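# Move a glass vial onto a lab balance and close it

## Task

Pick up the vial on the shelved bench by the door and carry it to the shelved bench by the window. Set it upright on the balance pan and close every glass door of the balance. The task fails if the balance tips, is shoved out of position or its pan is overloaded. It also fails if the vial reaches the floor, drops more than a few centimetres or is struck hard enough to break. The parked cart, pedal bin and stool may be moved. At the end the gripper must have released the vial and the robot must have backed away, still upright and not leaning.

## Robot and tools

Robot: a Hello Robot Stretch 3 with one arm. It has a two-wheel base (0.33 m long, 0.34 m wide), a lift that slides up a mast, and a telescoping arm that reaches out to the robot's RIGHT. At the arm's end are a wrist with yaw, pitch and roll, and a two-finger gripper. The base cannot move sideways, so to shift the gripper forward or back you drive the base. A spin in place pivots on the point between the drive wheels, 0.05 m behind the front edge. With the arm retracted and the wrist folded, the robot clears a circle of radius 0.28 m; an unfolded, level wrist reaches outside it.

Frames: the base frame has its origin on the floor between the wheels, x forward, y left, z up. The odometry frame is where the base frame was at the start. Heading is positive to the left, from -3.142 to 3.142.

Cameras: head_camera and nav_camera are on the head and are aimed by head_pan_rad and head_tilt_rad. wrist_camera rides on the gripper.

execute_actions takes "actions", a list run in order. Each action is {"robot": ..., "steps": n, "until": ...}. steps is 1 to 450 control steps at 30 per second; {"steps": n} alone simply waits. "robot" is one command, a list of up to 8 commands run in turn (each may be {"pause_s": s}, at most 15), or {"stop": true}, which brakes everything and clears the queue. A command may hold:
- "base": exactly one of {"translate_m": d} (relative drive in metres, forward positive, |d| at most 1) or {"rotate_rad": d} (relative turn in place, counter-clockwise/left positive, |d| at most 3.2). Both are offsets from where the base stands when that command begins.
- "joints": absolute targets by name; unnamed joints keep their current goals. Ranges: lift_m 0 to 1.1 (arm height); arm_m 0 to 0.52 (extension); wrist_yaw_rad -1.345 to 4.42 (0 along the arm, positive toward the front, 3.0 folded over the base); wrist_pitch_rad -1.57 to 0.451 (negative tips fingers down); wrist_roll_rad -2.911 to 2.911 (0 means fingers side by side); gripper_m -0.089 to 0.179 (larger is wider; the real fingertip gap is about 0.007 smaller when nearly shut, 0.025 smaller when wide, zero below 0.007); head_pan_rad -3.953 to 1.73 (0 forward, positive left, -1.57 faces along the arm); head_tilt_rad -1.53 to 0.419 (negative looks down).
- "contact_limits": {"arm_m": e}, an effort percentage 1 to 100 at which that arm move halts; smaller is gentler.
Base and joint motions begin together and keep going across later actions. A new command overrides immediately and discards any older queue. A queue moves to its next command only when the previous one ends "done" ("off_target" also passes for base and gripper). An invalid call is rejected entirely.

"until" ends an action early. {"robot": {"status": "ended"}} fires when nothing reads "moving" and the queue is not running. Fields can also be compared, e.g. {"lift_m": [">", 0.3]} or a status with ["!=", "moving"]. {"any": {"status": "ended"}} fires when any one motion finishes.

zoom_image: {"camera": one of head_camera, nav_camera, wrist_camera, "region": [x0, y0, x1, y1]} in pixels from the top-left, at most 504 by 504; gives a sharper crop of the last frame.

finished_scene: {"scene": number}; ends the scene permanently and reports success. Let all motion settle first.

Results: base_status and joint_status use moving, done, off_target (stuck away from goal, maybe still pushing), contact_stop (pushed into something; that joint goes slack), time_out, stopped, not_commanded, torque_fault (wrist servo off about 10 s, limp). The base_status bracket shows distance covered versus goal. on_its_own appears when the robot altered a goal, a joint is slack or off, a motor is loaded at rest, or base_tilt drifts 3 degrees or more. refusals and dropped lines name rejected goals (counted from 0). lidar_m gives 12 ranges in 30-degree sectors starting straight ahead and going counter-clockwise, taken 0.17 m above the floor; it misses glass. wrist_depth_mm and head_depth_mm are 7x7 grids of median depth. motor_effort is in percent, with the peak in brackets. hand_pose is in the base frame.

Gripping: close to a gripper_m below the vial's width; to release, open at least 0.02 past where the fingers made contact. Neither the reading nor "done" proves a grasp, so check the cameras. Squeezing very hard triggers a stall guard that weakens grip.

Safety: fold or unfold the wrist only with lift_m between 0.32 and 0.95, pitch -0.4 and roll near 0; once folded, lift can drop to 0.25. With yaw below -0.4, keep pitch at -0.5 or lower. The base goes fast (0.30 m/s, 1.9 rad/s) only when stowed: lift below 0.30, arm below 0.03, yaw above 2.54; otherwise 0.10 m/s and 0.63 rad/s. Pushing against something rigid with the gripper above about 0.45 m can tip the robot; never push twice after a contact_stop, and never drive while holding or hooking something fixed. If it snags or leans, reverse the last motion in small steps, free the gripper, and lower lift to about 0.2 if still tilted. Keep the vial low and move slowly over surfaces, lower it gently onto the pan, avoid bumping the balance, close its doors with light arm contact limits, then open the gripper and back off.

Each tool is called after "Call:" by a JSON object that holds its "op" and its "data", one argument or row to a line.

## Session

Call:
{"op": "execute_actions", "data": {
  "actions": []
}}

Scene clock: 0.00 s.
robot.base_odometry: x=+0.000 y=+0.000 heading=+0.000 (m, m, rad; robot's odometry frame)
robot.turned_by_wheels: +0.000 (rad since the last result)
robot.turned_by_imu: +0.000 (rad since the last result)
robot.base_tilt: forward=+0.3 right=-2.2 (deg)
robot.lidar_m: 1.82 1.76 2.46 1.68 1.67 1.88 1.73 1.59 1.91 1.03 1.03 1.18
robot.head_depth_mm: 2124 2699 2707 2727 2751 2765 2261 / 2151 2610 2639 2656 2671 2729 2221 / 2132 2508 2557 2547 2594 1804 2044 / 2134 2475 2466 2473 2474 2443 2222 / 2132 2375 2382 2397 2346 2379 2235 / 2166 2330 2315 2351 2300 2369 2203 / 2163 2259 2243 2286 2233 2305 2194
robot.base_status: not_commanded
robot.joint_positions: lift_m=+0.468 arm_m=+0.002 wrist_yaw_rad=+3.086 wrist_pitch_rad=-0.516 wrist_roll_rad=-0.017 gripper_m=+0.037 head_pan_rad=-0.001 head_tilt_rad=-0.022
robot.joint_goals: lift_m=+0.468 arm_m=+0.002 wrist_yaw_rad=+3.086 wrist_pitch_rad=-0.516 wrist_roll_rad=-0.017 gripper_m=+0.037 head_pan_rad=-0.001 head_tilt_rad=-0.022
robot.joint_status: lift_m=not_commanded arm_m=not_commanded wrist_yaw_rad=not_commanded wrist_pitch_rad=not_commanded wrist_roll_rad=not_commanded gripper_m=not_commanded head_pan_rad=not_commanded head_tilt_rad=not_commanded
robot.measured_speeds: translate_m=+0.000 rotate_rad=+0.000 lift_m=+0.000 arm_m=+0.000 wrist_yaw_rad=+0.000 wrist_pitch_rad=+0.000 wrist_roll_rad=+0.000 head_pan_rad=+0.000 head_tilt_rad=+0.000
robot: refusals=0 queue=idle queue_left=0
robot.motor_effort: left_wheel=+0 right_wheel=+0 lift_m=+40 arm_m=+0 wrist_yaw_rad=+1 wrist_pitch_rad=+4 wrist_roll_rad=+0 gripper_m=+0 head_pan_rad=+1 head_tilt_rad=+2 (%)
robot.hand_pose: x=-0.0094 y=+0.0633 z=+0.4598 quat_wxyz=(+0.198, +0.682, +0.163, +0.684) (m; robot's base frame)
robot.wrist_depth_mm: - - - - - - - / - - - - - - - / - - - - - - - / 898 864 869 872 866 875 843 / 737 746 722 730 734 725 732 / 640 618 629 626 611 626 623 / 561 560 - - 551 555 554
pictures: head_camera (sideways: a quarter turn clockwise sets it upright), nav_camera (sideways: a quarter turn counterclockwise sets it upright), wrist_camera
Images, in order (width x height): head_camera 896x504, nav_camera 672x504, wrist_camera 644x364.

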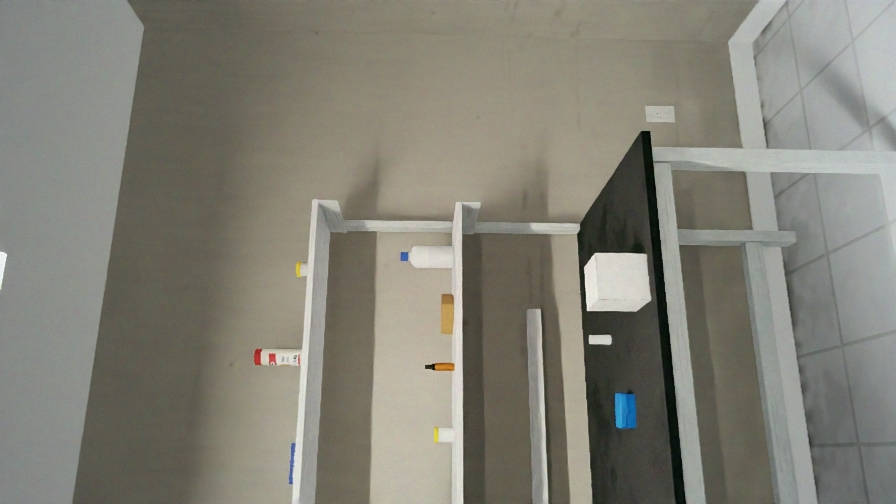

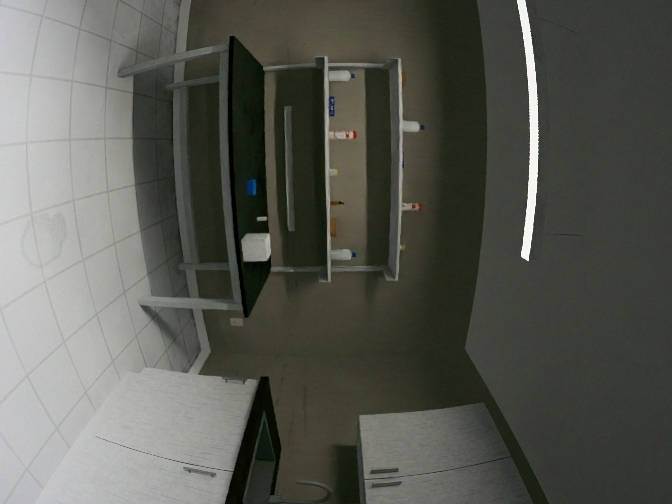

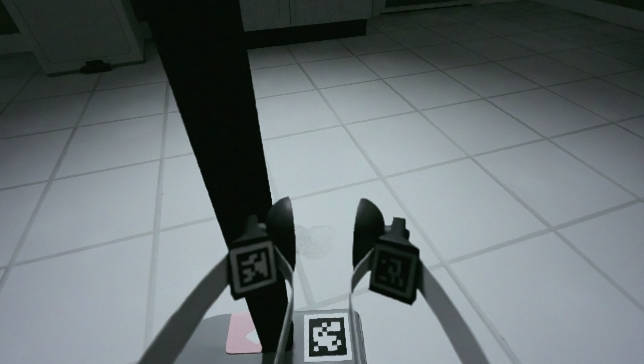

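Call:
{"op": "execute_actions", "data": {
  "actions": [
    {"robot":{"joints":{"head_pan_rad":1.5,"head_tilt_rad":-0.4}},"steps":90,"until":{"robot":{"status":"ended"}}}
  ]
}}

Call:
{"op": "execute_actions", "data": {
  "actions": [
    {"robot":{"joints":{"head_pan_rad":-1.6}},"steps":150,"until":{"robot":{"status":"ended"}}}
  ]
}}

Call:
{"op": "execute_actions", "data": {
  "actions": [
    {"robot":{"joints":{"head_pan_rad":-3.0}},"steps":150,"until":{"robot":{"status":"ended"}}}
  ]
}}

Scene clock: 3.33 s.
robot.base_odometry: x=+0.000 y=+0.000 heading=+0.000 (m, m, rad; robot's odometry frame)
robot.turned_by_wheels: +0.000 (rad since the last result)
robot.turned_by_imu: -0.001 (rad since the last result)
robot.base_tilt: forward=+0.4 right=-2.1 (deg)
robot.lidar_m: 1.82 1.76 2.45 1.68 1.67 1.88 1.73 1.59 1.91 1.03 1.03 1.18
robot.head_depth_mm: 2167 2330 2561 2816 2336 1788 1435 / 2093 2264 2450 2675 2341 1769 1444 / 1605 2114 2284 2512 2206 1762 1441 / 1536 1646 1776 1914 2073 1767 1430 / 1478 1581 1692 1826 1994 1786 1429 / 1424 1535 1645 1760 1899 1764 1422 / 1384 1480 1580 1704 1832 1759 1430
robot.base_status: not_commanded
robot.joint_positions: lift_m=+0.468 arm_m=+0.002 wrist_yaw_rad=+3.086 wrist_pitch_rad=-0.516 wrist_roll_rad=-0.017 gripper_m=+0.037 head_pan_rad=+1.493 head_tilt_rad=-0.395
robot.joint_goals: lift_m=+0.468 arm_m=+0.002 wrist_yaw_rad=+3.086 wrist_pitch_rad=-0.516 wrist_roll_rad=-0.017 gripper_m=+0.037 head_pan_rad=+1.500 head_tilt_rad=-0.400
robot.joint_status: lift_m=not_commanded arm_m=not_commanded wrist_yaw_rad=not_commanded wrist_pitch_rad=not_commanded wrist_roll_rad=not_commanded gripper_m=not_commanded head_pan_rad=done head_tilt_rad=done
robot.measured_speeds: translate_m=+0.000 rotate_rad=+0.000 lift_m=+0.000 arm_m=+0.000 wrist_yaw_rad=+0.000 wrist_pitch_rad=+0.000 wrist_roll_rad=+0.000 head_pan_rad=+0.000 head_tilt_rad=+0.000
robot: refusals=0 queue=done queue_left=0
robot.motor_effort: left_wheel=+0(0) right_wheel=+0(0) lift_m=+40(40) arm_m=+0(1) wrist_yaw_rad=-1(1) wrist_pitch_rad=+4(4) wrist_roll_rad=+0(0) gripper_m=+0(0) head_pan_rad=+3(41) head_tilt_rad=-3(28) (%)
robot.hand_pose: x=-0.0094 y=+0.0633 z=+0.4598 quat_wxyz=(+0.198, +0.682, +0.163, +0.684) (m; robot's base frame)
robot.wrist_depth_mm: - - - - - - - / - - - - - - - / - - - - - - - / 874 858 875 855 836 845 853 / 727 734 722 727 727 709 710 / 622 641 649 634 609 617 623 / 548 559 - - 554 560 554
pictures: head_camera (sideways: a quarter turn clockwise sets it upright), nav_camera (sideways: a quarter turn counterclockwise sets it upright), wrist_camera
Images, in order (width x height): head_camera 896x504, nav_camera 672x504, wrist_camera 644x364.

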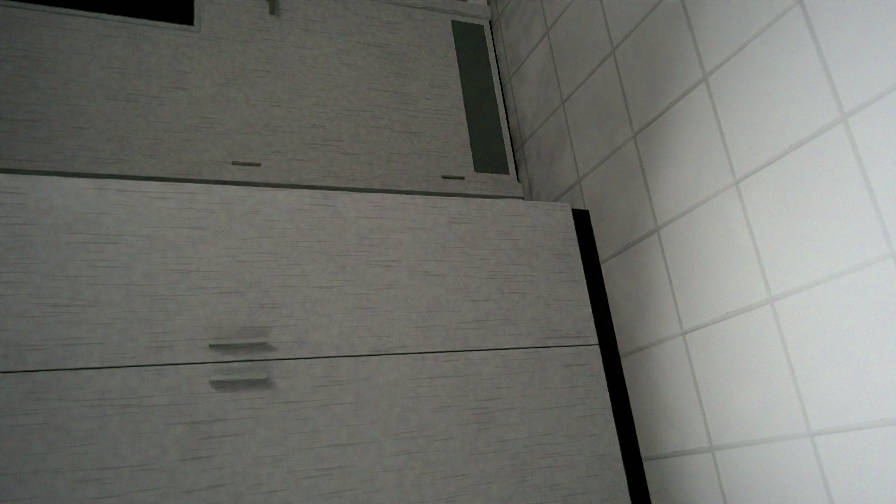

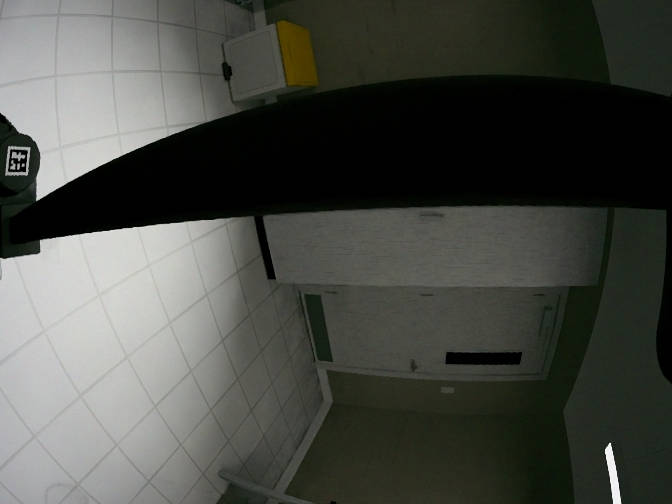

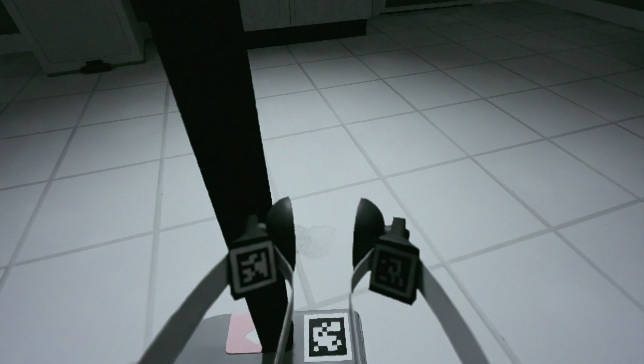

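Scene clock: 5.20 s.
robot.base_odometry: x=+0.000 y=+0.000 heading=+0.000 (m, m, rad; robot's odometry frame)
robot.turned_by_wheels: +0.000 (rad since the last result)
robot.turned_by_imu: +0.000 (rad since the last result)
robot.base_tilt: forward=+0.3 right=-2.1 (deg)
robot.lidar_m: 1.83 1.76 2.45 1.68 1.67 1.88 1.73 1.59 1.91 1.03 1.03 1.18
robot.head_depth_mm: 1593 1739 1888 2042 2193 1757 1437 / 1565 1666 1812 1983 2107 1774 1446 / 1513 1613 1759 1822 2054 1719 1440 / 1172 1557 1309 1145 1235 1350 1436 / 1127 1476 1251 1116 1182 1299 1397 / 1107 1466 1237 1081 1144 1238 1394 / 1067 1428 1486 1049 1101 1198 1346
robot.base_status: not_commanded
robot.joint_positions: lift_m=+0.468 arm_m=+0.002 wrist_yaw_rad=+3.086 wrist_pitch_rad=-0.516 wrist_roll_rad=-0.017 gripper_m=+0.037 head_pan_rad=-1.593 head_tilt_rad=-0.395
robot.joint_goals: lift_m=+0.468 arm_m=+0.002 wrist_yaw_rad=+3.086 wrist_pitch_rad=-0.516 wrist_roll_rad=-0.017 gripper_m=+0.037 head_pan_rad=-1.600 head_tilt_rad=-0.400
robot.joint_status: lift_m=not_commanded arm_m=not_commanded wrist_yaw_rad=not_commanded wrist_pitch_rad=not_commanded wrist_roll_rad=not_commanded gripper_m=not_commanded head_pan_rad=done head_tilt_rad=done
robot.measured_speeds: translate_m=+0.000 rotate_rad=+0.000 lift_m=+0.000 arm_m=+0.000 wrist_yaw_rad=+0.000 wrist_pitch_rad=+0.000 wrist_roll_rad=+0.000 head_pan_rad=+0.000 head_tilt_rad=+0.000
robot: refusals=0 queue=done queue_left=0
robot.motor_effort: left_wheel=+0(0) right_wheel=+0(0) lift_m=+40(40) arm_m=+0(0) wrist_yaw_rad=+0(1) wrist_pitch_rad=+4(4) wrist_roll_rad=+0(0) gripper_m=+0(0) head_pan_rad=-3(40) head_tilt_rad=-2(3) (%)
robot.hand_pose: x=-0.0094 y=+0.0633 z=+0.4598 quat_wxyz=(+0.198, +0.682, +0.163, +0.684) (m; robot's base frame)
robot.wrist_depth_mm: - - - - - - - / - - - - - - - / - - - - - - - / 863 885 871 866 851 877 844 / 733 725 723 717 745 721 709 / 638 631 627 620 605 623 620 / 556 564 - - 551 557 551
pictures: head_camera (sideways: a quarter turn clockwise sets it upright), nav_camera (sideways: a quarter turn counterclockwise sets it upright), wrist_camera
Images, in order (width x height): head_camera 896x504, nav_camera 672x504, wrist_camera 644x364.

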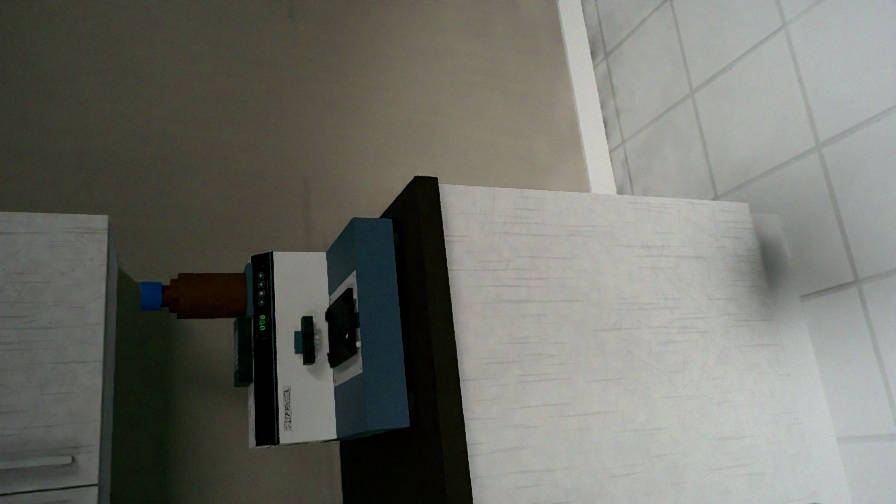

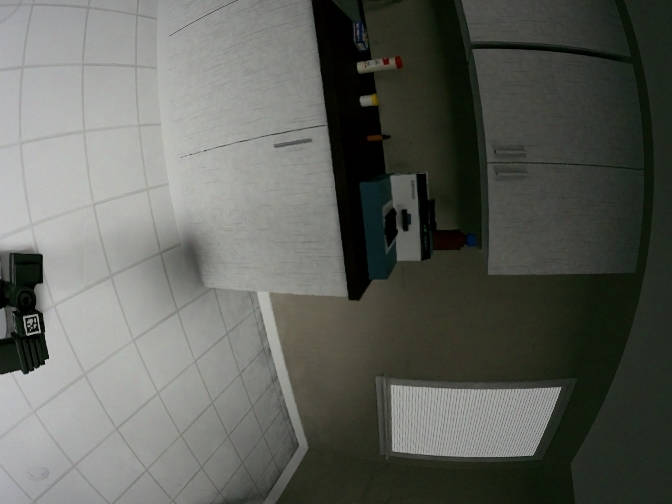

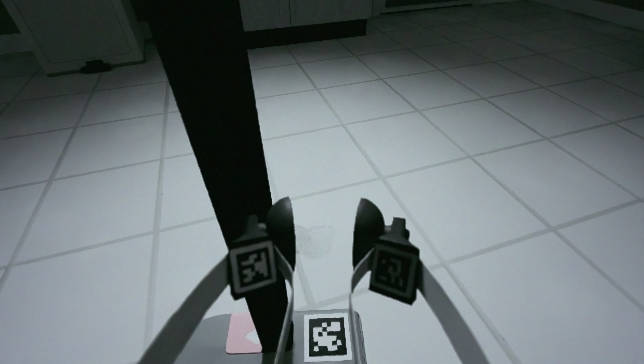

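Scene clock: 6.43 s.
robot.base_odometry: x=+0.000 y=+0.000 heading=+0.000 (m, m, rad; robot's odometry frame)
robot.turned_by_wheels: +0.000 (rad since the last result)
robot.turned_by_imu: +0.000 (rad since the last result)
robot.base_tilt: forward=+0.3 right=-2.1 (deg)
robot.lidar_m: 1.83 1.76 2.46 1.68 1.67 1.88 1.72 1.60 1.91 1.03 1.03 1.18
robot.head_depth_mm: 2103 2253 1998 2614 2330 1782 1444 / 2105 2240 1993 2624 2338 1767 1438 / 2045 2187 1962 2531 2309 1768 1435 / 2000 2147 1960 2442 2290 1775 1446 / 2006 2136 1925 2466 2208 1765 1424 / 1945 2080 1601 2431 2300 1757 1427 / 1944 1967 1544 2310 2106 1760 1430
robot.base_status: not_commanded
robot.joint_positions: lift_m=+0.468 arm_m=+0.002 wrist_yaw_rad=+3.086 wrist_pitch_rad=-0.516 wrist_roll_rad=-0.017 gripper_m=+0.037 head_pan_rad=-2.993 head_tilt_rad=-0.395
robot.joint_goals: lift_m=+0.468 arm_m=+0.002 wrist_yaw_rad=+3.086 wrist_pitch_rad=-0.516 wrist_roll_rad=-0.017 gripper_m=+0.037 head_pan_rad=-3.000 head_tilt_rad=-0.400
robot.joint_status: lift_m=not_commanded arm_m=not_commanded wrist_yaw_rad=not_commanded wrist_pitch_rad=not_commanded wrist_roll_rad=not_commanded gripper_m=not_commanded head_pan_rad=done head_tilt_rad=done
robot.measured_speeds: translate_m=+0.000 rotate_rad=+0.000 lift_m=+0.000 arm_m=+0.000 wrist_yaw_rad=+0.000 wrist_pitch_rad=+0.000 wrist_roll_rad=+0.000 head_pan_rad=+0.000 head_tilt_rad=+0.000
robot: refusals=0 queue=done queue_left=0
robot.motor_effort: left_wheel=+0(0) right_wheel=+0(0) lift_m=+40(40) arm_m=+0(0) wrist_yaw_rad=-1(0) wrist_pitch_rad=+4(4) wrist_roll_rad=+0(0) gripper_m=+1(0) head_pan_rad=-3(40) head_tilt_rad=-3(2) (%)
robot.hand_pose: x=-0.0094 y=+0.0633 z=+0.4598 quat_wxyz=(+0.198, +0.682, +0.163, +0.684) (m; robot's base frame)
robot.wrist_depth_mm: - - - - - - - / - - - - - - - / - - - - - - - / 849 850 877 843 854 866 838 / 737 728 705 716 739 731 729 / 628 638 626 617 620 619 610 / 563 558 - - 553 546 547
pictures: head_camera (sideways: a quarter turn clockwise sets it upright), nav_camera (sideways: a quarter turn counterclockwise sets it upright), wrist_camera
Images, in order (width x height): head_camera 896x504, nav_camera 672x504, wrist_camera 644x364.

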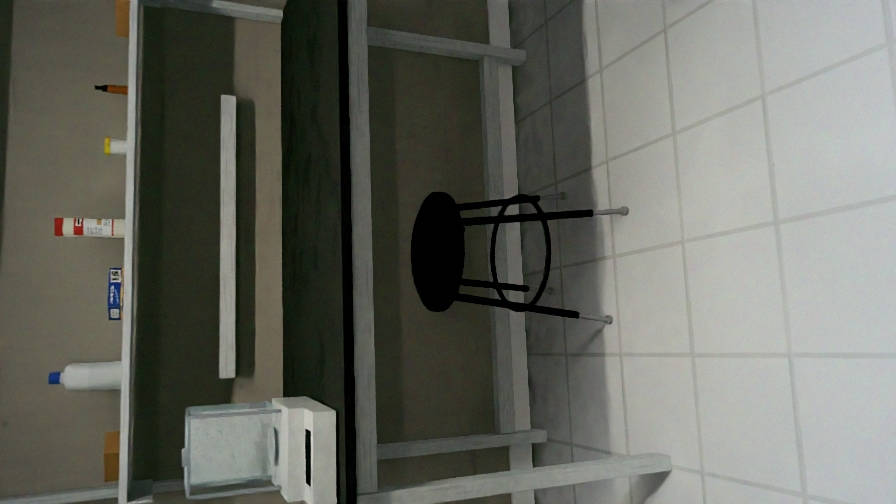

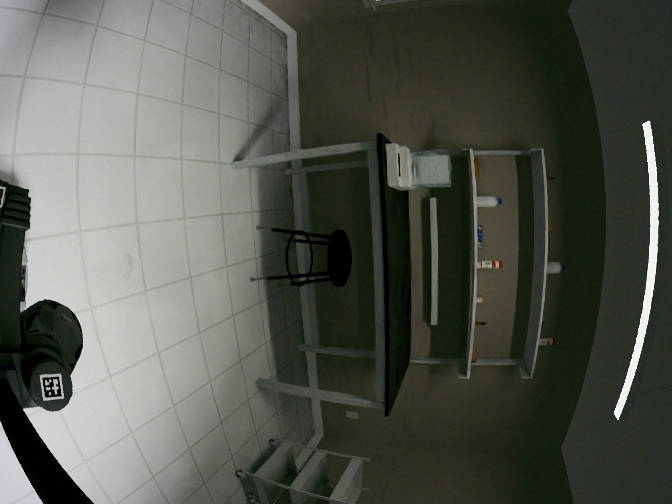

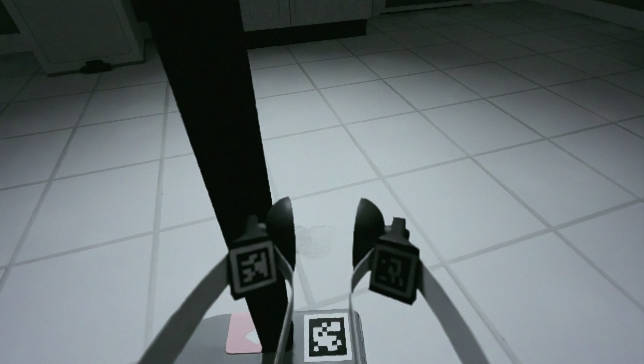

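Call:
{"op": "execute_actions", "data": {
  "actions": [
    {"robot":[{"joints":{"lift_m":0.28,"wrist_pitch_rad":-0.4,"head_pan_rad":-1.57,"head_tilt_rad":-0.65},"base":{"rotate_rad":0.07}},{"base":{"translate_m":1}},{"base":{"translate_m":0.3}},{"base":{"rotate_rad":1.78}},{"joints":{"lift_m":0.85}},{"joints":{"wrist_yaw_rad":0,"gripper_m":0.12}},{"joints":{"wrist_pitch_rad":0,"lift_m":0.78}}],"steps":450},
    {"steps":450,"until":{"robot":{"status":"ended"}}}
  ]
}}

Scene clock: 30.87 s.
robot.base_odometry: x=+1.297 y=+0.091 heading=+1.850 (m, m, rad; robot's odometry frame)
robot.turned_by_wheels: +1.850 (rad since the last result)
robot.turned_by_imu: +1.836 (rad since the last result)
robot.base_tilt: forward=+0.2 right=-2.1 (deg)
robot.lidar_m: 1.99 2.01 2.72 2.99 1.10 0.79 0.76 0.63 1.09 1.04 1.07 0.97
robot.head_depth_mm: 1004 1109 1172 880 563 602 1278 / 990 1088 1158 876 562 601 1263 / 993 1067 1151 875 682 617 - / 989 1066 1146 868 699 614 - / 984 1062 1150 867 718 613 1223 / 984 1062 1148 867 699 613 1222 / 982 1056 1137 860 694 610 1213
robot.base_status: done (rotate_rad +1.7799 of +1.7800)
robot.joint_positions: lift_m=+0.780 arm_m=+0.002 wrist_yaw_rad=+0.003 wrist_pitch_rad=-0.023 wrist_roll_rad=-0.017 gripper_m=+0.120 head_pan_rad=-1.577 head_tilt_rad=-0.643
robot.joint_goals: lift_m=+0.780 arm_m=+0.002 wrist_yaw_rad=+0.000 wrist_pitch_rad=+0.000 wrist_roll_rad=-0.017 gripper_m=+0.120 head_pan_rad=-1.570 head_tilt_rad=-0.650
robot.joint_status: lift_m=done arm_m=not_commanded wrist_yaw_rad=done wrist_pitch_rad=done wrist_roll_rad=not_commanded gripper_m=done head_pan_rad=done head_tilt_rad=done
robot.measured_speeds: translate_m=+0.000 rotate_rad=+0.000 lift_m=+0.000 arm_m=+0.000 wrist_yaw_rad=+0.000 wrist_pitch_rad=+0.000 wrist_roll_rad=+0.000 head_pan_rad=+0.000 head_tilt_rad=+0.000
robot: refusals=0 queue=done queue_left=0
robot.motor_effort: left_wheel=-2(9) right_wheel=+2(12) lift_m=+28(53) arm_m=+0(1) wrist_yaw_rad=-2(5) wrist_pitch_rad=+7(7) wrist_roll_rad=+0(0) gripper_m=+0(81) head_pan_rad=+3(45) head_tilt_rad=-4(24) (%)
robot.hand_pose: x=-0.0208 y=-0.4031 z=+0.8891 quat_wxyz=(+0.713, +0.009, -0.701, -0.007) (m; robot's base frame)
robot.wrist_depth_mm: 812 830 827 812 829 844 807 / 853 852 867 856 859 860 864 / 881 883 918 891 892 911 918 / 753 747 779 784 613 245 923 / 458 459 461 461 406 174 174 / 333 339 329 333 296 179 180 / 266 256 258 259 246 187 189
pictures: head_camera (sideways: a quarter turn clockwise sets it upright), nav_camera (sideways: a quarter turn counterclockwise sets it upright), wrist_camera
Images, in order (width x height): head_camera 896x504, nav_camera 672x504, wrist_camera 644x364.

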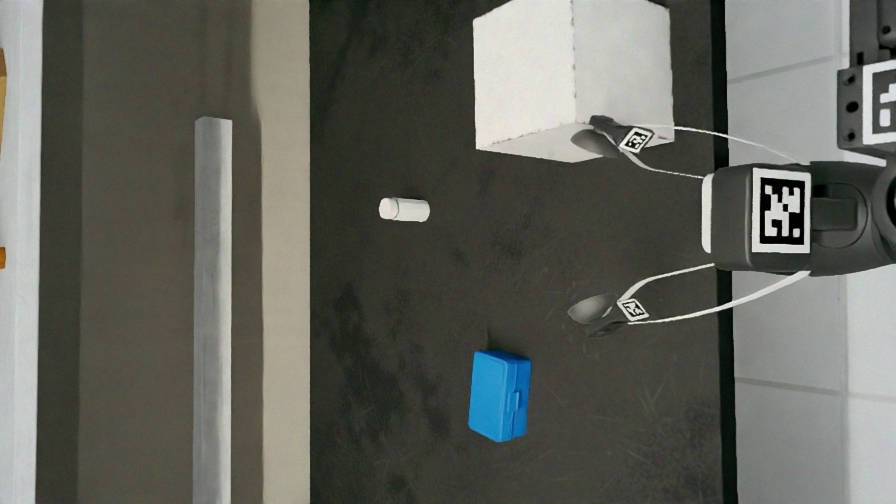

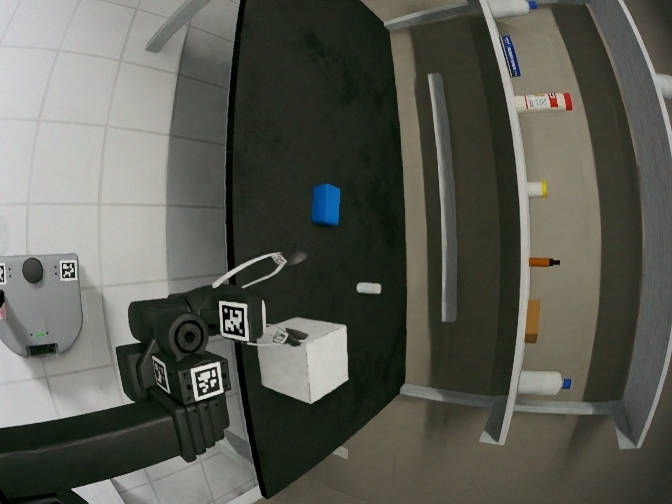

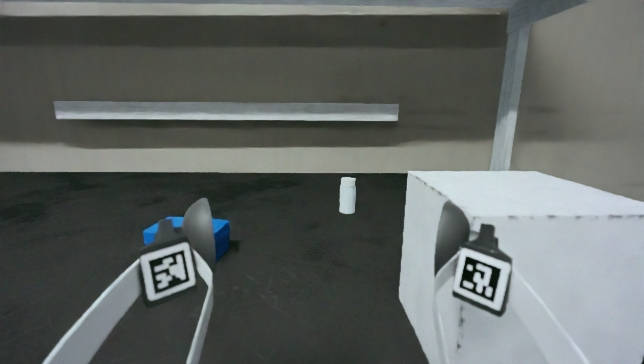

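Call:
{"op": "execute_actions", "data": {
  "actions": [
    {"robot":[{"joints":{"lift_m":0.87,"gripper_m":0.08},"base":{"translate_m":0.12}},{"base":{"rotate_rad":-0.205},"joints":{"wrist_pitch_rad":-0.5}},{"joints":{"arm_m":0.28}},{"joints":{"lift_m":0.82}}],"steps":450,"until":{"robot":{"status":"ended"}}}
  ]
}}

Scene clock: 40.33 s.
robot.base_odometry: x=+1.264 y=+0.206 heading=+1.645 (m, m, rad; robot's odometry frame)
robot.turned_by_wheels: -0.205 (rad since the last result)
robot.turned_by_imu: -0.208 (rad since the last result)
robot.base_tilt: forward=+0.3 right=-2.1 (deg)
robot.lidar_m: 0.86 1.88 2.17 2.97 1.66 1.00 0.88 0.75 0.72 1.04 1.04 0.88
robot.head_depth_mm: 1068 1183 1160 909 - - - / 1059 1185 1164 - 647 1358 1232 / 1032 1143 1152 - 672 631 1231 / 1010 1087 1153 901 677 614 1230 / 989 1066 1140 866 700 610 1230 / 966 1045 1140 865 696 596 1224 / 951 1027 1119 861 694 580 1215
robot.base_status: done (rotate_rad -0.2049 of -0.2050)
robot.joint_positions: lift_m=+0.820 arm_m=+0.280 wrist_yaw_rad=+0.001 wrist_pitch_rad=-0.511 wrist_roll_rad=-0.017 gripper_m=+0.080 head_pan_rad=-1.577 head_tilt_rad=-0.643
robot.joint_goals: lift_m=+0.820 arm_m=+0.280 wrist_yaw_rad=+0.000 wrist_pitch_rad=-0.500 wrist_roll_rad=-0.017 gripper_m=+0.080 head_pan_rad=-1.570 head_tilt_rad=-0.650
robot.joint_status: lift_m=done arm_m=done wrist_yaw_rad=done wrist_pitch_rad=done wrist_roll_rad=not_commanded gripper_m=done head_pan_rad=done head_tilt_rad=done
robot.measured_speeds: translate_m=+0.000 rotate_rad=+0.000 lift_m=+0.000 arm_m=+0.000 wrist_yaw_rad=+0.000 wrist_pitch_rad=+0.000 wrist_roll_rad=+0.000 head_pan_rad=+0.000 head_tilt_rad=+0.000
robot: refusals=0 queue=done queue_left=0
robot.motor_effort: left_wheel=+1(5) right_wheel=-2(7) lift_m=+28(53) arm_m=+4(4) wrist_yaw_rad=-1(3) wrist_pitch_rad=+3(7) wrist_roll_rad=+0(0) gripper_m=+0(81) head_pan_rad=+2(3) head_tilt_rad=-4(4) (%)
robot.hand_pose: x=-0.0212 y=-0.6363 z=+0.8127 quat_wxyz=(+0.690, +0.181, -0.678, -0.177) (m; robot's base frame)
robot.wrist_depth_mm: 522 551 549 585 583 590 734 / 425 423 424 395 413 412 409 / 322 319 321 314 320 319 318 / 262 262 260 261 258 261 259 / 220 220 227 219 226 218 219 / 164 192 185 189 184 188 188 / 160 168 167 167 167 166 167
pictures: head_camera (sideways: a quarter turn clockwise sets it upright), nav_camera (sideways: a quarter turn counterclockwise sets it upright), wrist_camera
Images, in order (width x height): head_camera 896x504, nav_camera 672x504, wrist_camera 644x364.

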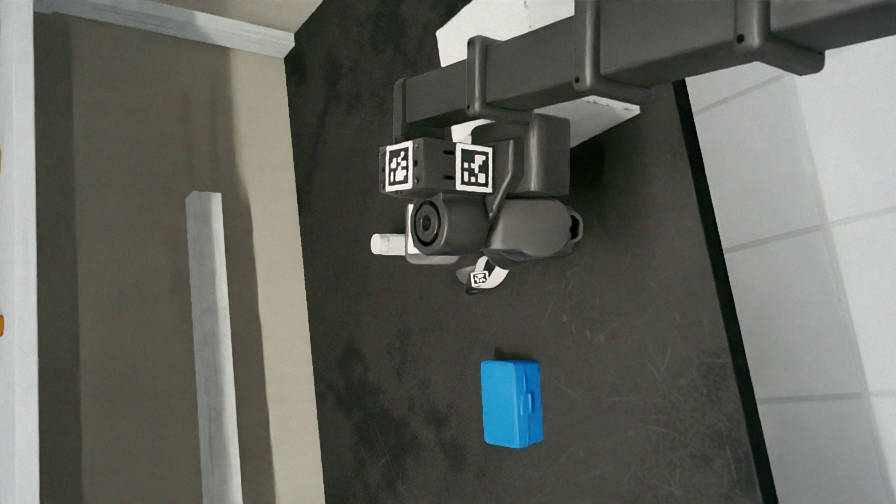

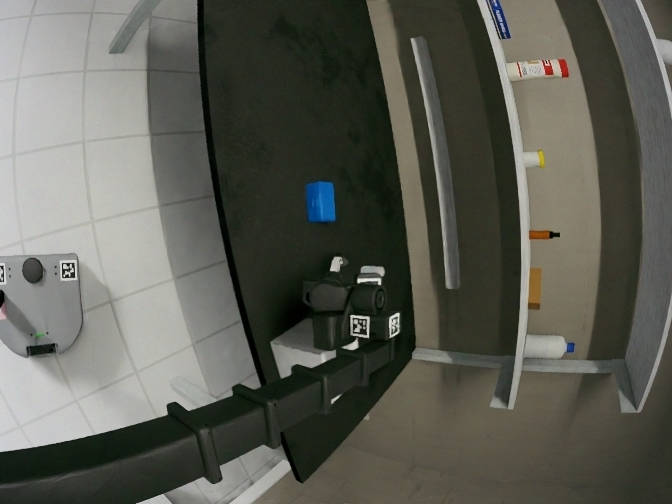

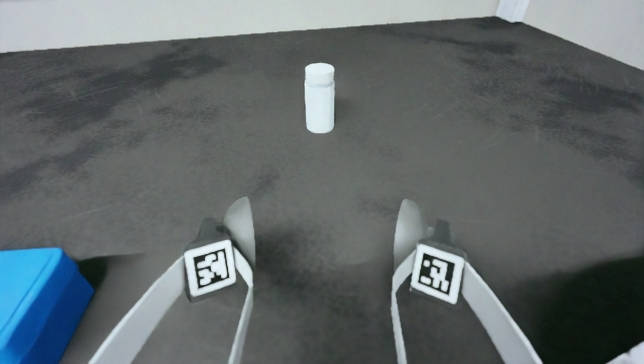

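Call:
{"op": "execute_actions", "data": {
  "actions": [
    {"robot":{"joints":{"arm_m":0.44}},"steps":450,"until":{"robot":{"status":"ended"}}}
  ]
}}

Scene clock: 43.83 s.
robot.base_odometry: x=+1.264 y=+0.206 heading=+1.645 (m, m, rad; robot's odometry frame)
robot.turned_by_wheels: +0.000 (rad since the last result)
robot.turned_by_imu: -0.001 (rad since the last result)
robot.base_tilt: forward=+0.4 right=-2.1 (deg)
robot.lidar_m: 0.87 1.88 2.16 2.99 1.65 0.99 0.88 0.75 0.72 1.04 1.04 0.88
robot.head_depth_mm: 1066 1183 1164 907 - - 1211 / 1057 1172 1229 - 646 1349 1226 / 1030 1142 1243 839 701 632 1233 / 1012 1088 1208 839 697 614 1230 / 990 1063 1138 869 699 613 1230 / 972 1044 1140 866 695 596 1220 / 949 1020 1115 864 694 580 1222
robot.base_status: done (rotate_rad -0.2049 of -0.2050)
robot.joint_positions: lift_m=+0.820 arm_m=+0.440 wrist_yaw_rad=+0.001 wrist_pitch_rad=-0.511 wrist_roll_rad=-0.017 gripper_m=+0.080 head_pan_rad=-1.577 head_tilt_rad=-0.643
robot.joint_goals: lift_m=+0.820 arm_m=+0.440 wrist_yaw_rad=+0.000 wrist_pitch_rad=-0.500 wrist_roll_rad=-0.017 gripper_m=+0.080 head_pan_rad=-1.570 head_tilt_rad=-0.650
robot.joint_status: lift_m=done arm_m=done wrist_yaw_rad=done wrist_pitch_rad=done wrist_roll_rad=not_commanded gripper_m=done head_pan_rad=done head_tilt_rad=done
robot.measured_speeds: translate_m=+0.000 rotate_rad=+0.000 lift_m=+0.000 arm_m=+0.000 wrist_yaw_rad=+0.000 wrist_pitch_rad=+0.000 wrist_roll_rad=+0.000 head_pan_rad=+0.000 head_tilt_rad=+0.000
robot: refusals=0 queue=done queue_left=0
robot.motor_effort: left_wheel=+1(2) right_wheel=-2(2) lift_m=+28(28) arm_m=+2(2) wrist_yaw_rad=-1(2) wrist_pitch_rad=+4(4) wrist_roll_rad=+0(0) gripper_m=+0(0) head_pan_rad=+4(3) head_tilt_rad=-4(4) (%)
robot.hand_pose: x=-0.0212 y=-0.7963 z=+0.8127 quat_wxyz=(+0.690, +0.181, -0.678, -0.177) (m; robot's base frame)
robot.wrist_depth_mm: 401 425 442 471 489 518 553 / 422 420 419 407 408 409 410 / 325 320 318 319 318 317 318 / 262 259 259 250 259 257 258 / 220 221 227 192 225 219 217 / 190 190 185 189 184 189 188 / 167 167 166 166 167 166 166
pictures: head_camera (sideways: a quarter turn clockwise sets it upright), nav_camera (sideways: a quarter turn counterclockwise sets it upright), wrist_camera
Images, in order (width x height): head_camera 896x504, nav_camera 672x504, wrist_camera 644x364.

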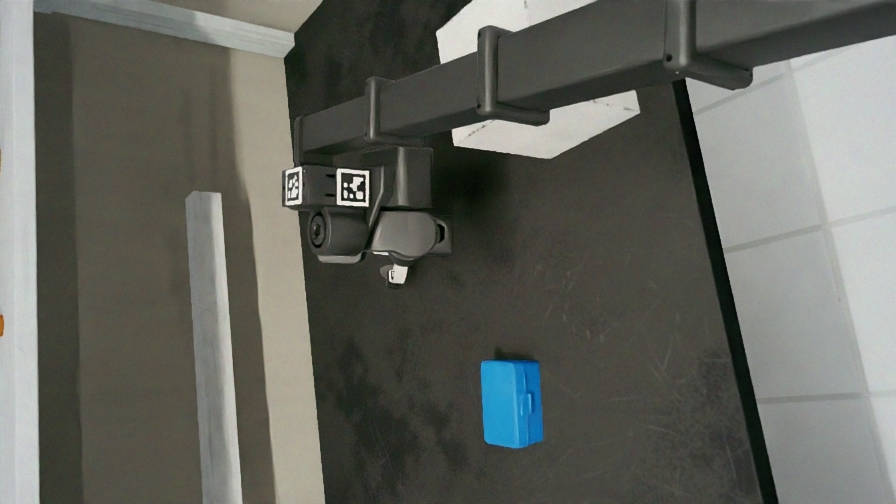

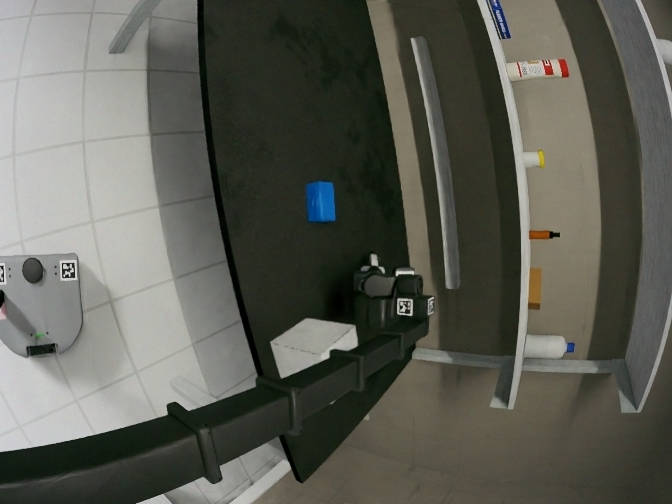

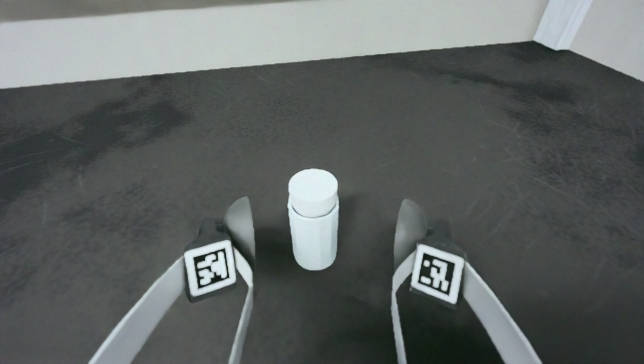

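Call:
{"op": "execute_actions", "data": {
  "actions": [
    {"robot":[{"joints":{"arm_m":0.458,"lift_m":0.81},"base":{"translate_m":0.006}},{"joints":{"gripper_m":-0.01}},{"joints":{"lift_m":0.83}}],"steps":450,"until":{"robot":{"status":"ended"}}}
  ]
}}

Scene clock: 48.13 s.
robot.base_odometry: x=+1.263 y=+0.212 heading=+1.645 (m, m, rad; robot's odometry frame)
robot.turned_by_wheels: +0.000 (rad since the last result)
robot.turned_by_imu: -0.001 (rad since the last result)
robot.base_tilt: forward=+0.3 right=-2.1 (deg)
robot.lidar_m: 0.86 1.87 2.15 2.98 1.66 1.00 0.88 0.75 0.73 1.04 1.04 0.87
robot.head_depth_mm: 1069 1181 1163 911 - - 1212 / 1052 1186 1241 - 646 1342 1234 / 1031 1139 - 839 700 630 1226 / 1005 1086 1206 841 699 613 1234 / 993 1061 1150 868 697 600 1228 / 972 1038 1142 862 694 598 1221 / 953 1010 1116 859 695 581 1218
robot.base_status: done (translate_m +0.0060 of +0.0060)
robot.joint_positions: lift_m=+0.830 arm_m=+0.458 wrist_yaw_rad=+0.001 wrist_pitch_rad=-0.512 wrist_roll_rad=-0.017 gripper_m=-0.009 head_pan_rad=-1.577 head_tilt_rad=-0.643
robot.joint_goals: lift_m=+0.830 arm_m=+0.458 wrist_yaw_rad=+0.000 wrist_pitch_rad=-0.500 wrist_roll_rad=-0.017 gripper_m=-0.010 head_pan_rad=-1.570 head_tilt_rad=-0.650
robot.joint_status: lift_m=done arm_m=done wrist_yaw_rad=done wrist_pitch_rad=done wrist_roll_rad=not_commanded gripper_m=done head_pan_rad=done head_tilt_rad=done
robot.measured_speeds: translate_m=+0.000 rotate_rad=+0.000 lift_m=+0.000 arm_m=+0.000 wrist_yaw_rad=+0.000 wrist_pitch_rad=+0.000 wrist_roll_rad=+0.000 head_pan_rad=+0.000 head_tilt_rad=+0.000
robot: refusals=0 queue=done queue_left=0
robot.motor_effort: left_wheel=+1(5) right_wheel=-2(4) lift_m=+51(51) arm_m=+2(3) wrist_yaw_rad=-1(1) wrist_pitch_rad=+4(4) wrist_roll_rad=+0(0) gripper_m=-12(88) head_pan_rad=+3(3) head_tilt_rad=-5(4) (%)
robot.hand_pose: x=-0.0212 y=-0.8142 z=+0.8218 quat_wxyz=(+0.690, +0.181, -0.678, -0.177) (m; robot's base frame)
robot.wrist_depth_mm: 388 402 423 455 481 502 519 / 415 434 441 432 433 433 428 / 337 336 336 334 331 328 329 / 274 274 274 273 273 273 270 / 231 230 230 147 230 228 227 / 199 199 194 189 194 198 198 / 176 176 175 175 175 175 175
pictures: head_camera (sideways: a quarter turn clockwise sets it upright), nav_camera (sideways: a quarter turn counterclockwise sets it upright), wrist_camera
Images, in order (width x height): head_camera 896x504, nav_camera 672x504, wrist_camera 644x364.

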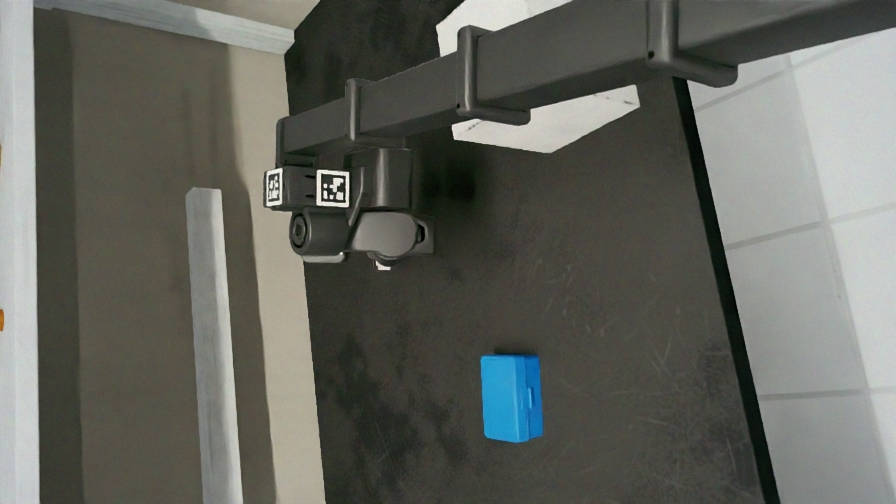

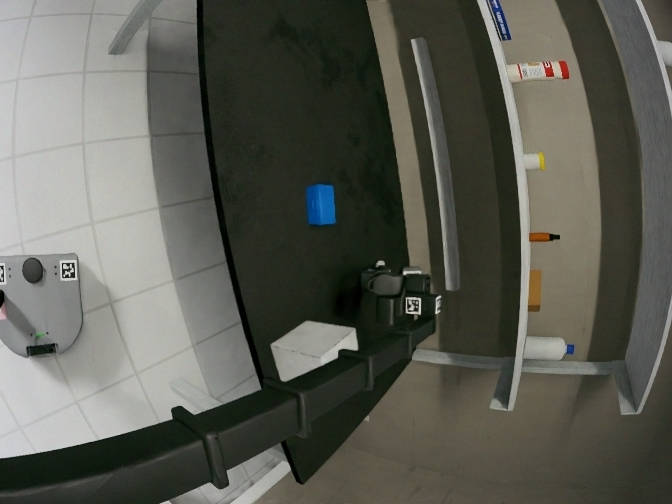

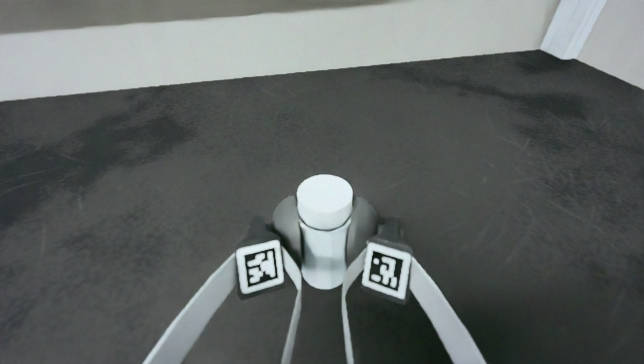

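Call:
{"op": "execute_actions", "data": {
  "actions": [
    {"robot":[{"joints":{"lift_m":0.9}},{"joints":{"arm_m":0}},{"base":{"rotate_rad":1.73},"joints":{"wrist_yaw_rad":2.6,"wrist_pitch_rad":-0.4}},{"base":{"translate_m":0.4},"joints":{"lift_m":0.29}},{"base":{"translate_m":1}},{"base":{"translate_m":1}},{"base":{"rotate_rad":1.66},"joints":{"lift_m":0.92,"head_pan_rad":-1.1,"head_tilt_rad":-0.6}},{"joints":{"wrist_yaw_rad":1.57,"wrist_pitch_rad":-0.5}}],"steps":450},
    {"steps":450,"until":{"robot":{"status":"ended"}}},
    {"steps":450,"until":{"robot":{"status":"ended"}}}
  ]
}}

Scene clock: 83.83 s.
robot.base_odometry: x=-1.072 y=-0.343 heading=-1.248 (m, m, rad; robot's odometry frame)
robot.turned_by_wheels: +3.390 (rad since the last result)
robot.turned_by_imu: +3.384 (rad since the last result)
robot.base_tilt: forward=+0.4 right=-2.1 (deg)
robot.lidar_m: 1.65 1.25 1.51 2.82 2.32 1.71 1.54 1.13 0.67 0.68 0.57 1.72
robot.head_depth_mm: 984 1077 852 662 539 1480 1226 / 692 722 667 636 553 1474 1264 / 731 768 660 575 609 1471 1313 / 1145 1268 659 594 1629 1480 - / 1214 1344 1459 615 779 936 1030 / 1278 1425 1630 652 1656 1441 1302 / 1352 1510 1724 2010 1742 1459 352
robot.base_status: done (rotate_rad +1.6599 of +1.6600)
robot.joint_positions: lift_m=+0.920 arm_m=+0.003 wrist_yaw_rad=+1.573 wrist_pitch_rad=-0.511 wrist_roll_rad=-0.017 gripper_m=-0.009 head_pan_rad=-1.107 head_tilt_rad=-0.606
robot.joint_goals: lift_m=+0.920 arm_m=+0.000 wrist_yaw_rad=+1.570 wrist_pitch_rad=-0.500 wrist_roll_rad=-0.017 gripper_m=-0.010 head_pan_rad=-1.100 head_tilt_rad=-0.600
robot.joint_status: lift_m=done arm_m=done wrist_yaw_rad=done wrist_pitch_rad=done wrist_roll_rad=not_commanded gripper_m=done head_pan_rad=done head_tilt_rad=done
robot.measured_speeds: translate_m=+0.000 rotate_rad=+0.000 lift_m=+0.000 arm_m=+0.000 wrist_yaw_rad=+0.000 wrist_pitch_rad=+0.000 wrist_roll_rad=+0.000 head_pan_rad=+0.000 head_tilt_rad=+0.000
robot: refusals=0 queue=done queue_left=0
robot.motor_effort: left_wheel=-2(9) right_wheel=+2(9) lift_m=+51(51) arm_m=-3(4) wrist_yaw_rad=-3(2) wrist_pitch_rad=+4(7) wrist_roll_rad=+0(0) gripper_m=-13(14) head_pan_rad=+4(26) head_tilt_rad=+3(10) (%)
robot.hand_pose: x=+0.1903 y=-0.1475 z=+0.9119 quat_wxyz=(+0.613, +0.607, -0.351, +0.363) (m; robot's base frame)
robot.wrist_depth_mm: 898 - - - - - - / - - - - - - - / - - - - - - - / - - - - - - 358 / - - - 148 - - 409 / - - - - - 570 - / - - 996 - 992 939 947
pictures: head_camera (sideways: a quarter turn clockwise sets it upright), nav_camera (sideways: a quarter turn counterclockwise sets it upright), wrist_camera
Images, in order (width x height): head_camera 896x504, nav_camera 672x504, wrist_camera 644x364.

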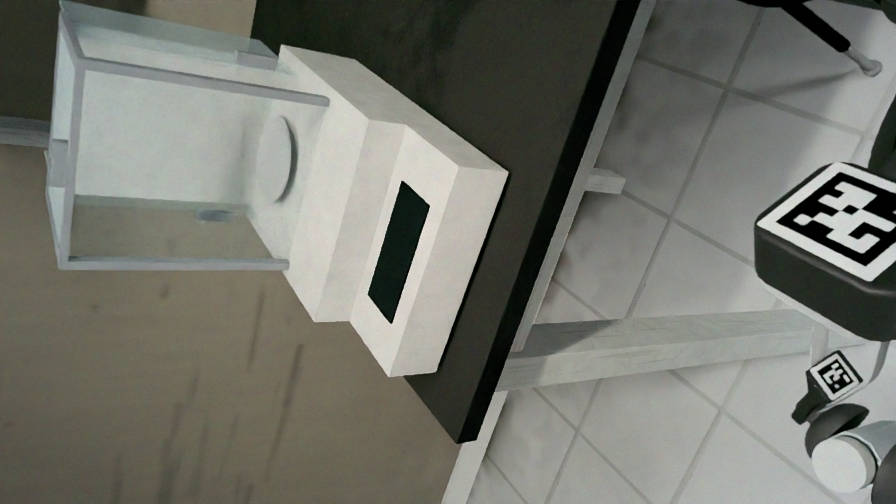

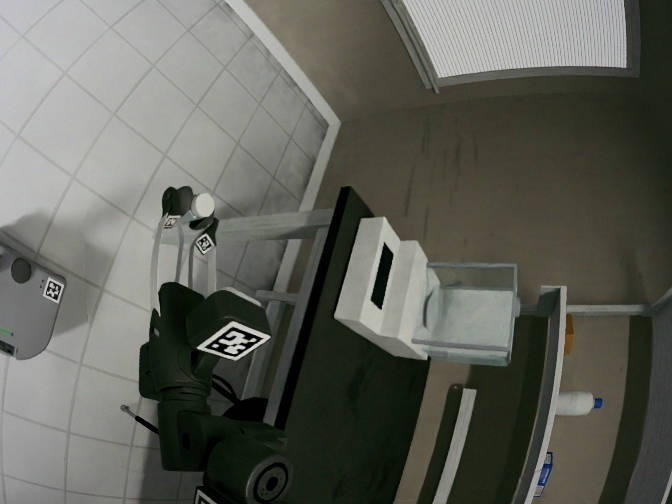

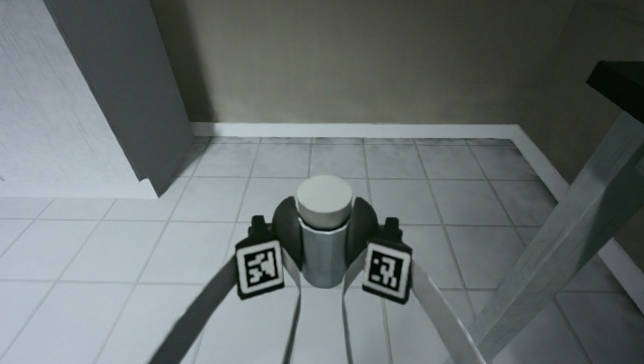

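Call:
{"op": "execute_actions", "data": {
  "actions": [
    {"robot":[{"base":{"rotate_rad":0.4},"joints":{"lift_m":1.099,"arm_m":0.03}},{"base":{"translate_m":-0.28}},{"base":{"rotate_rad":-0.41},"joints":{"head_pan_rad":-0.85,"head_tilt_rad":-0.35}},{"joints":{"arm_m":0.41}}],"steps":450,"until":{"robot":{"status":"ended"}}}
  ]
}}

Scene clock: 99.60 s.
robot.base_odometry: x=-1.257 y=-0.132 heading=-1.258 (m, m, rad; robot's odometry frame)
robot.turned_by_wheels: -0.010 (rad since the last result)
robot.turned_by_imu: -0.013 (rad since the last result)
robot.base_tilt: forward=+0.3 right=-1.9 (deg)
robot.lidar_m: 1.91 1.53 1.85 2.88 1.98 1.46 1.28 0.85 1.02 0.48 0.60 0.69
robot.head_depth_mm: 998 1056 1111 1094 737 556 445 / 1020 1109 1184 1088 732 554 444 / 1158 1181 758 771 723 552 456 / 1256 1335 833 753 663 549 1360 / 1357 1448 1551 802 638 568 1472 / 1492 1597 1750 1788 640 612 1430 / 1630 1782 1941 2120 692 781 878
robot.base_status: done (rotate_rad -0.4099 of -0.4100)
robot.joint_positions: lift_m=+1.099 arm_m=+0.410 wrist_yaw_rad=+1.571 wrist_pitch_rad=-0.513 wrist_roll_rad=-0.017 gripper_m=-0.009 head_pan_rad=-0.857 head_tilt_rad=-0.359
robot.joint_goals: lift_m=+1.099 arm_m=+0.410 wrist_yaw_rad=+1.570 wrist_pitch_rad=-0.500 wrist_roll_rad=-0.017 gripper_m=-0.010 head_pan_rad=-0.850 head_tilt_rad=-0.350
robot.joint_status: lift_m=done arm_m=done wrist_yaw_rad=done wrist_pitch_rad=done wrist_roll_rad=not_commanded gripper_m=done head_pan_rad=done head_tilt_rad=done
robot.measured_speeds: translate_m=+0.000 rotate_rad=+0.000 lift_m=+0.000 arm_m=+0.000 wrist_yaw_rad=+0.000 wrist_pitch_rad=+0.000 wrist_roll_rad=+0.000 head_pan_rad=+0.000 head_tilt_rad=+0.000
robot: refusals=0 queue=done queue_left=0
robot.motor_effort: left_wheel=+2(7) right_wheel=-2(6) lift_m=+51(51) arm_m=+3(3) wrist_yaw_rad=+0(3) wrist_pitch_rad=+4(4) wrist_roll_rad=+0(0) gripper_m=-13(13) head_pan_rad=+4(17) head_tilt_rad=+5(26) (%)
robot.hand_pose: x=+0.1900 y=-0.5548 z=+1.0905 quat_wxyz=(+0.614, +0.607, -0.351, +0.362) (m; robot's base frame)
robot.wrist_depth_mm: - - - - - 965 634 / - - - 449 442 957 564 / - - 410 387 388 531 532 / - - 429 407 424 443 445 / - 391 374 147 374 375 373 / - 330 318 311 316 323 322 / - 288 288 285 286 282 283
pictures: head_camera (sideways: a quarter turn clockwise sets it upright), nav_camera (sideways: a quarter turn counterclockwise sets it upright), wrist_camera
Images, in order (width x height): head_camera 896x504, nav_camera 672x504, wrist_camera 644x364.

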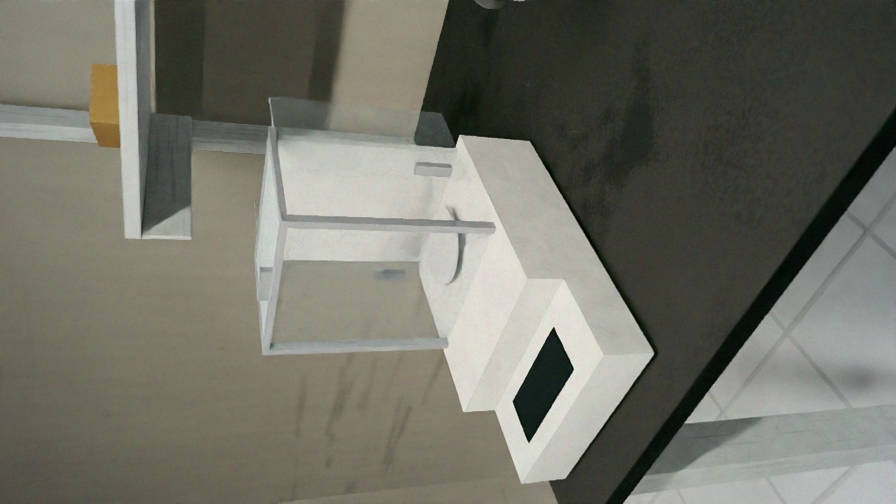

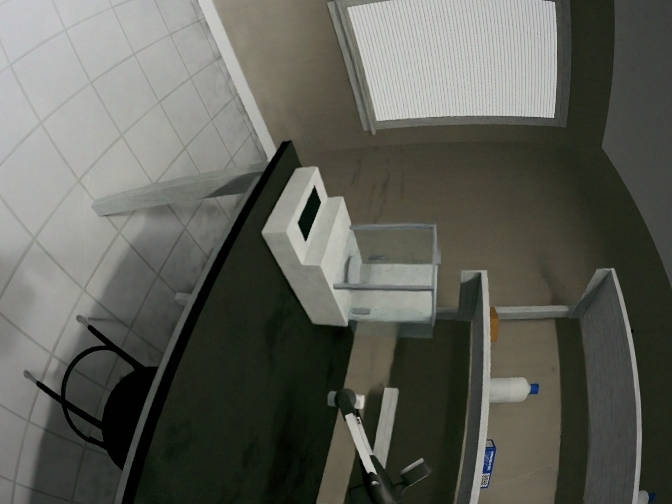

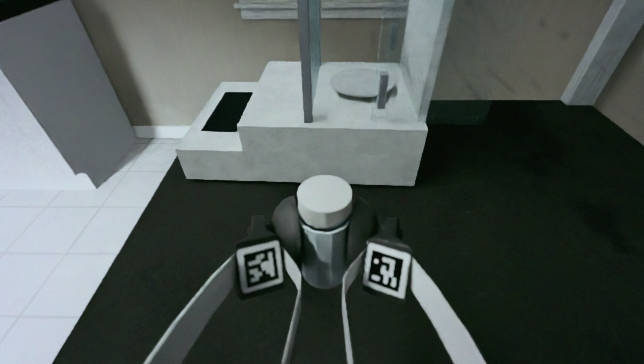

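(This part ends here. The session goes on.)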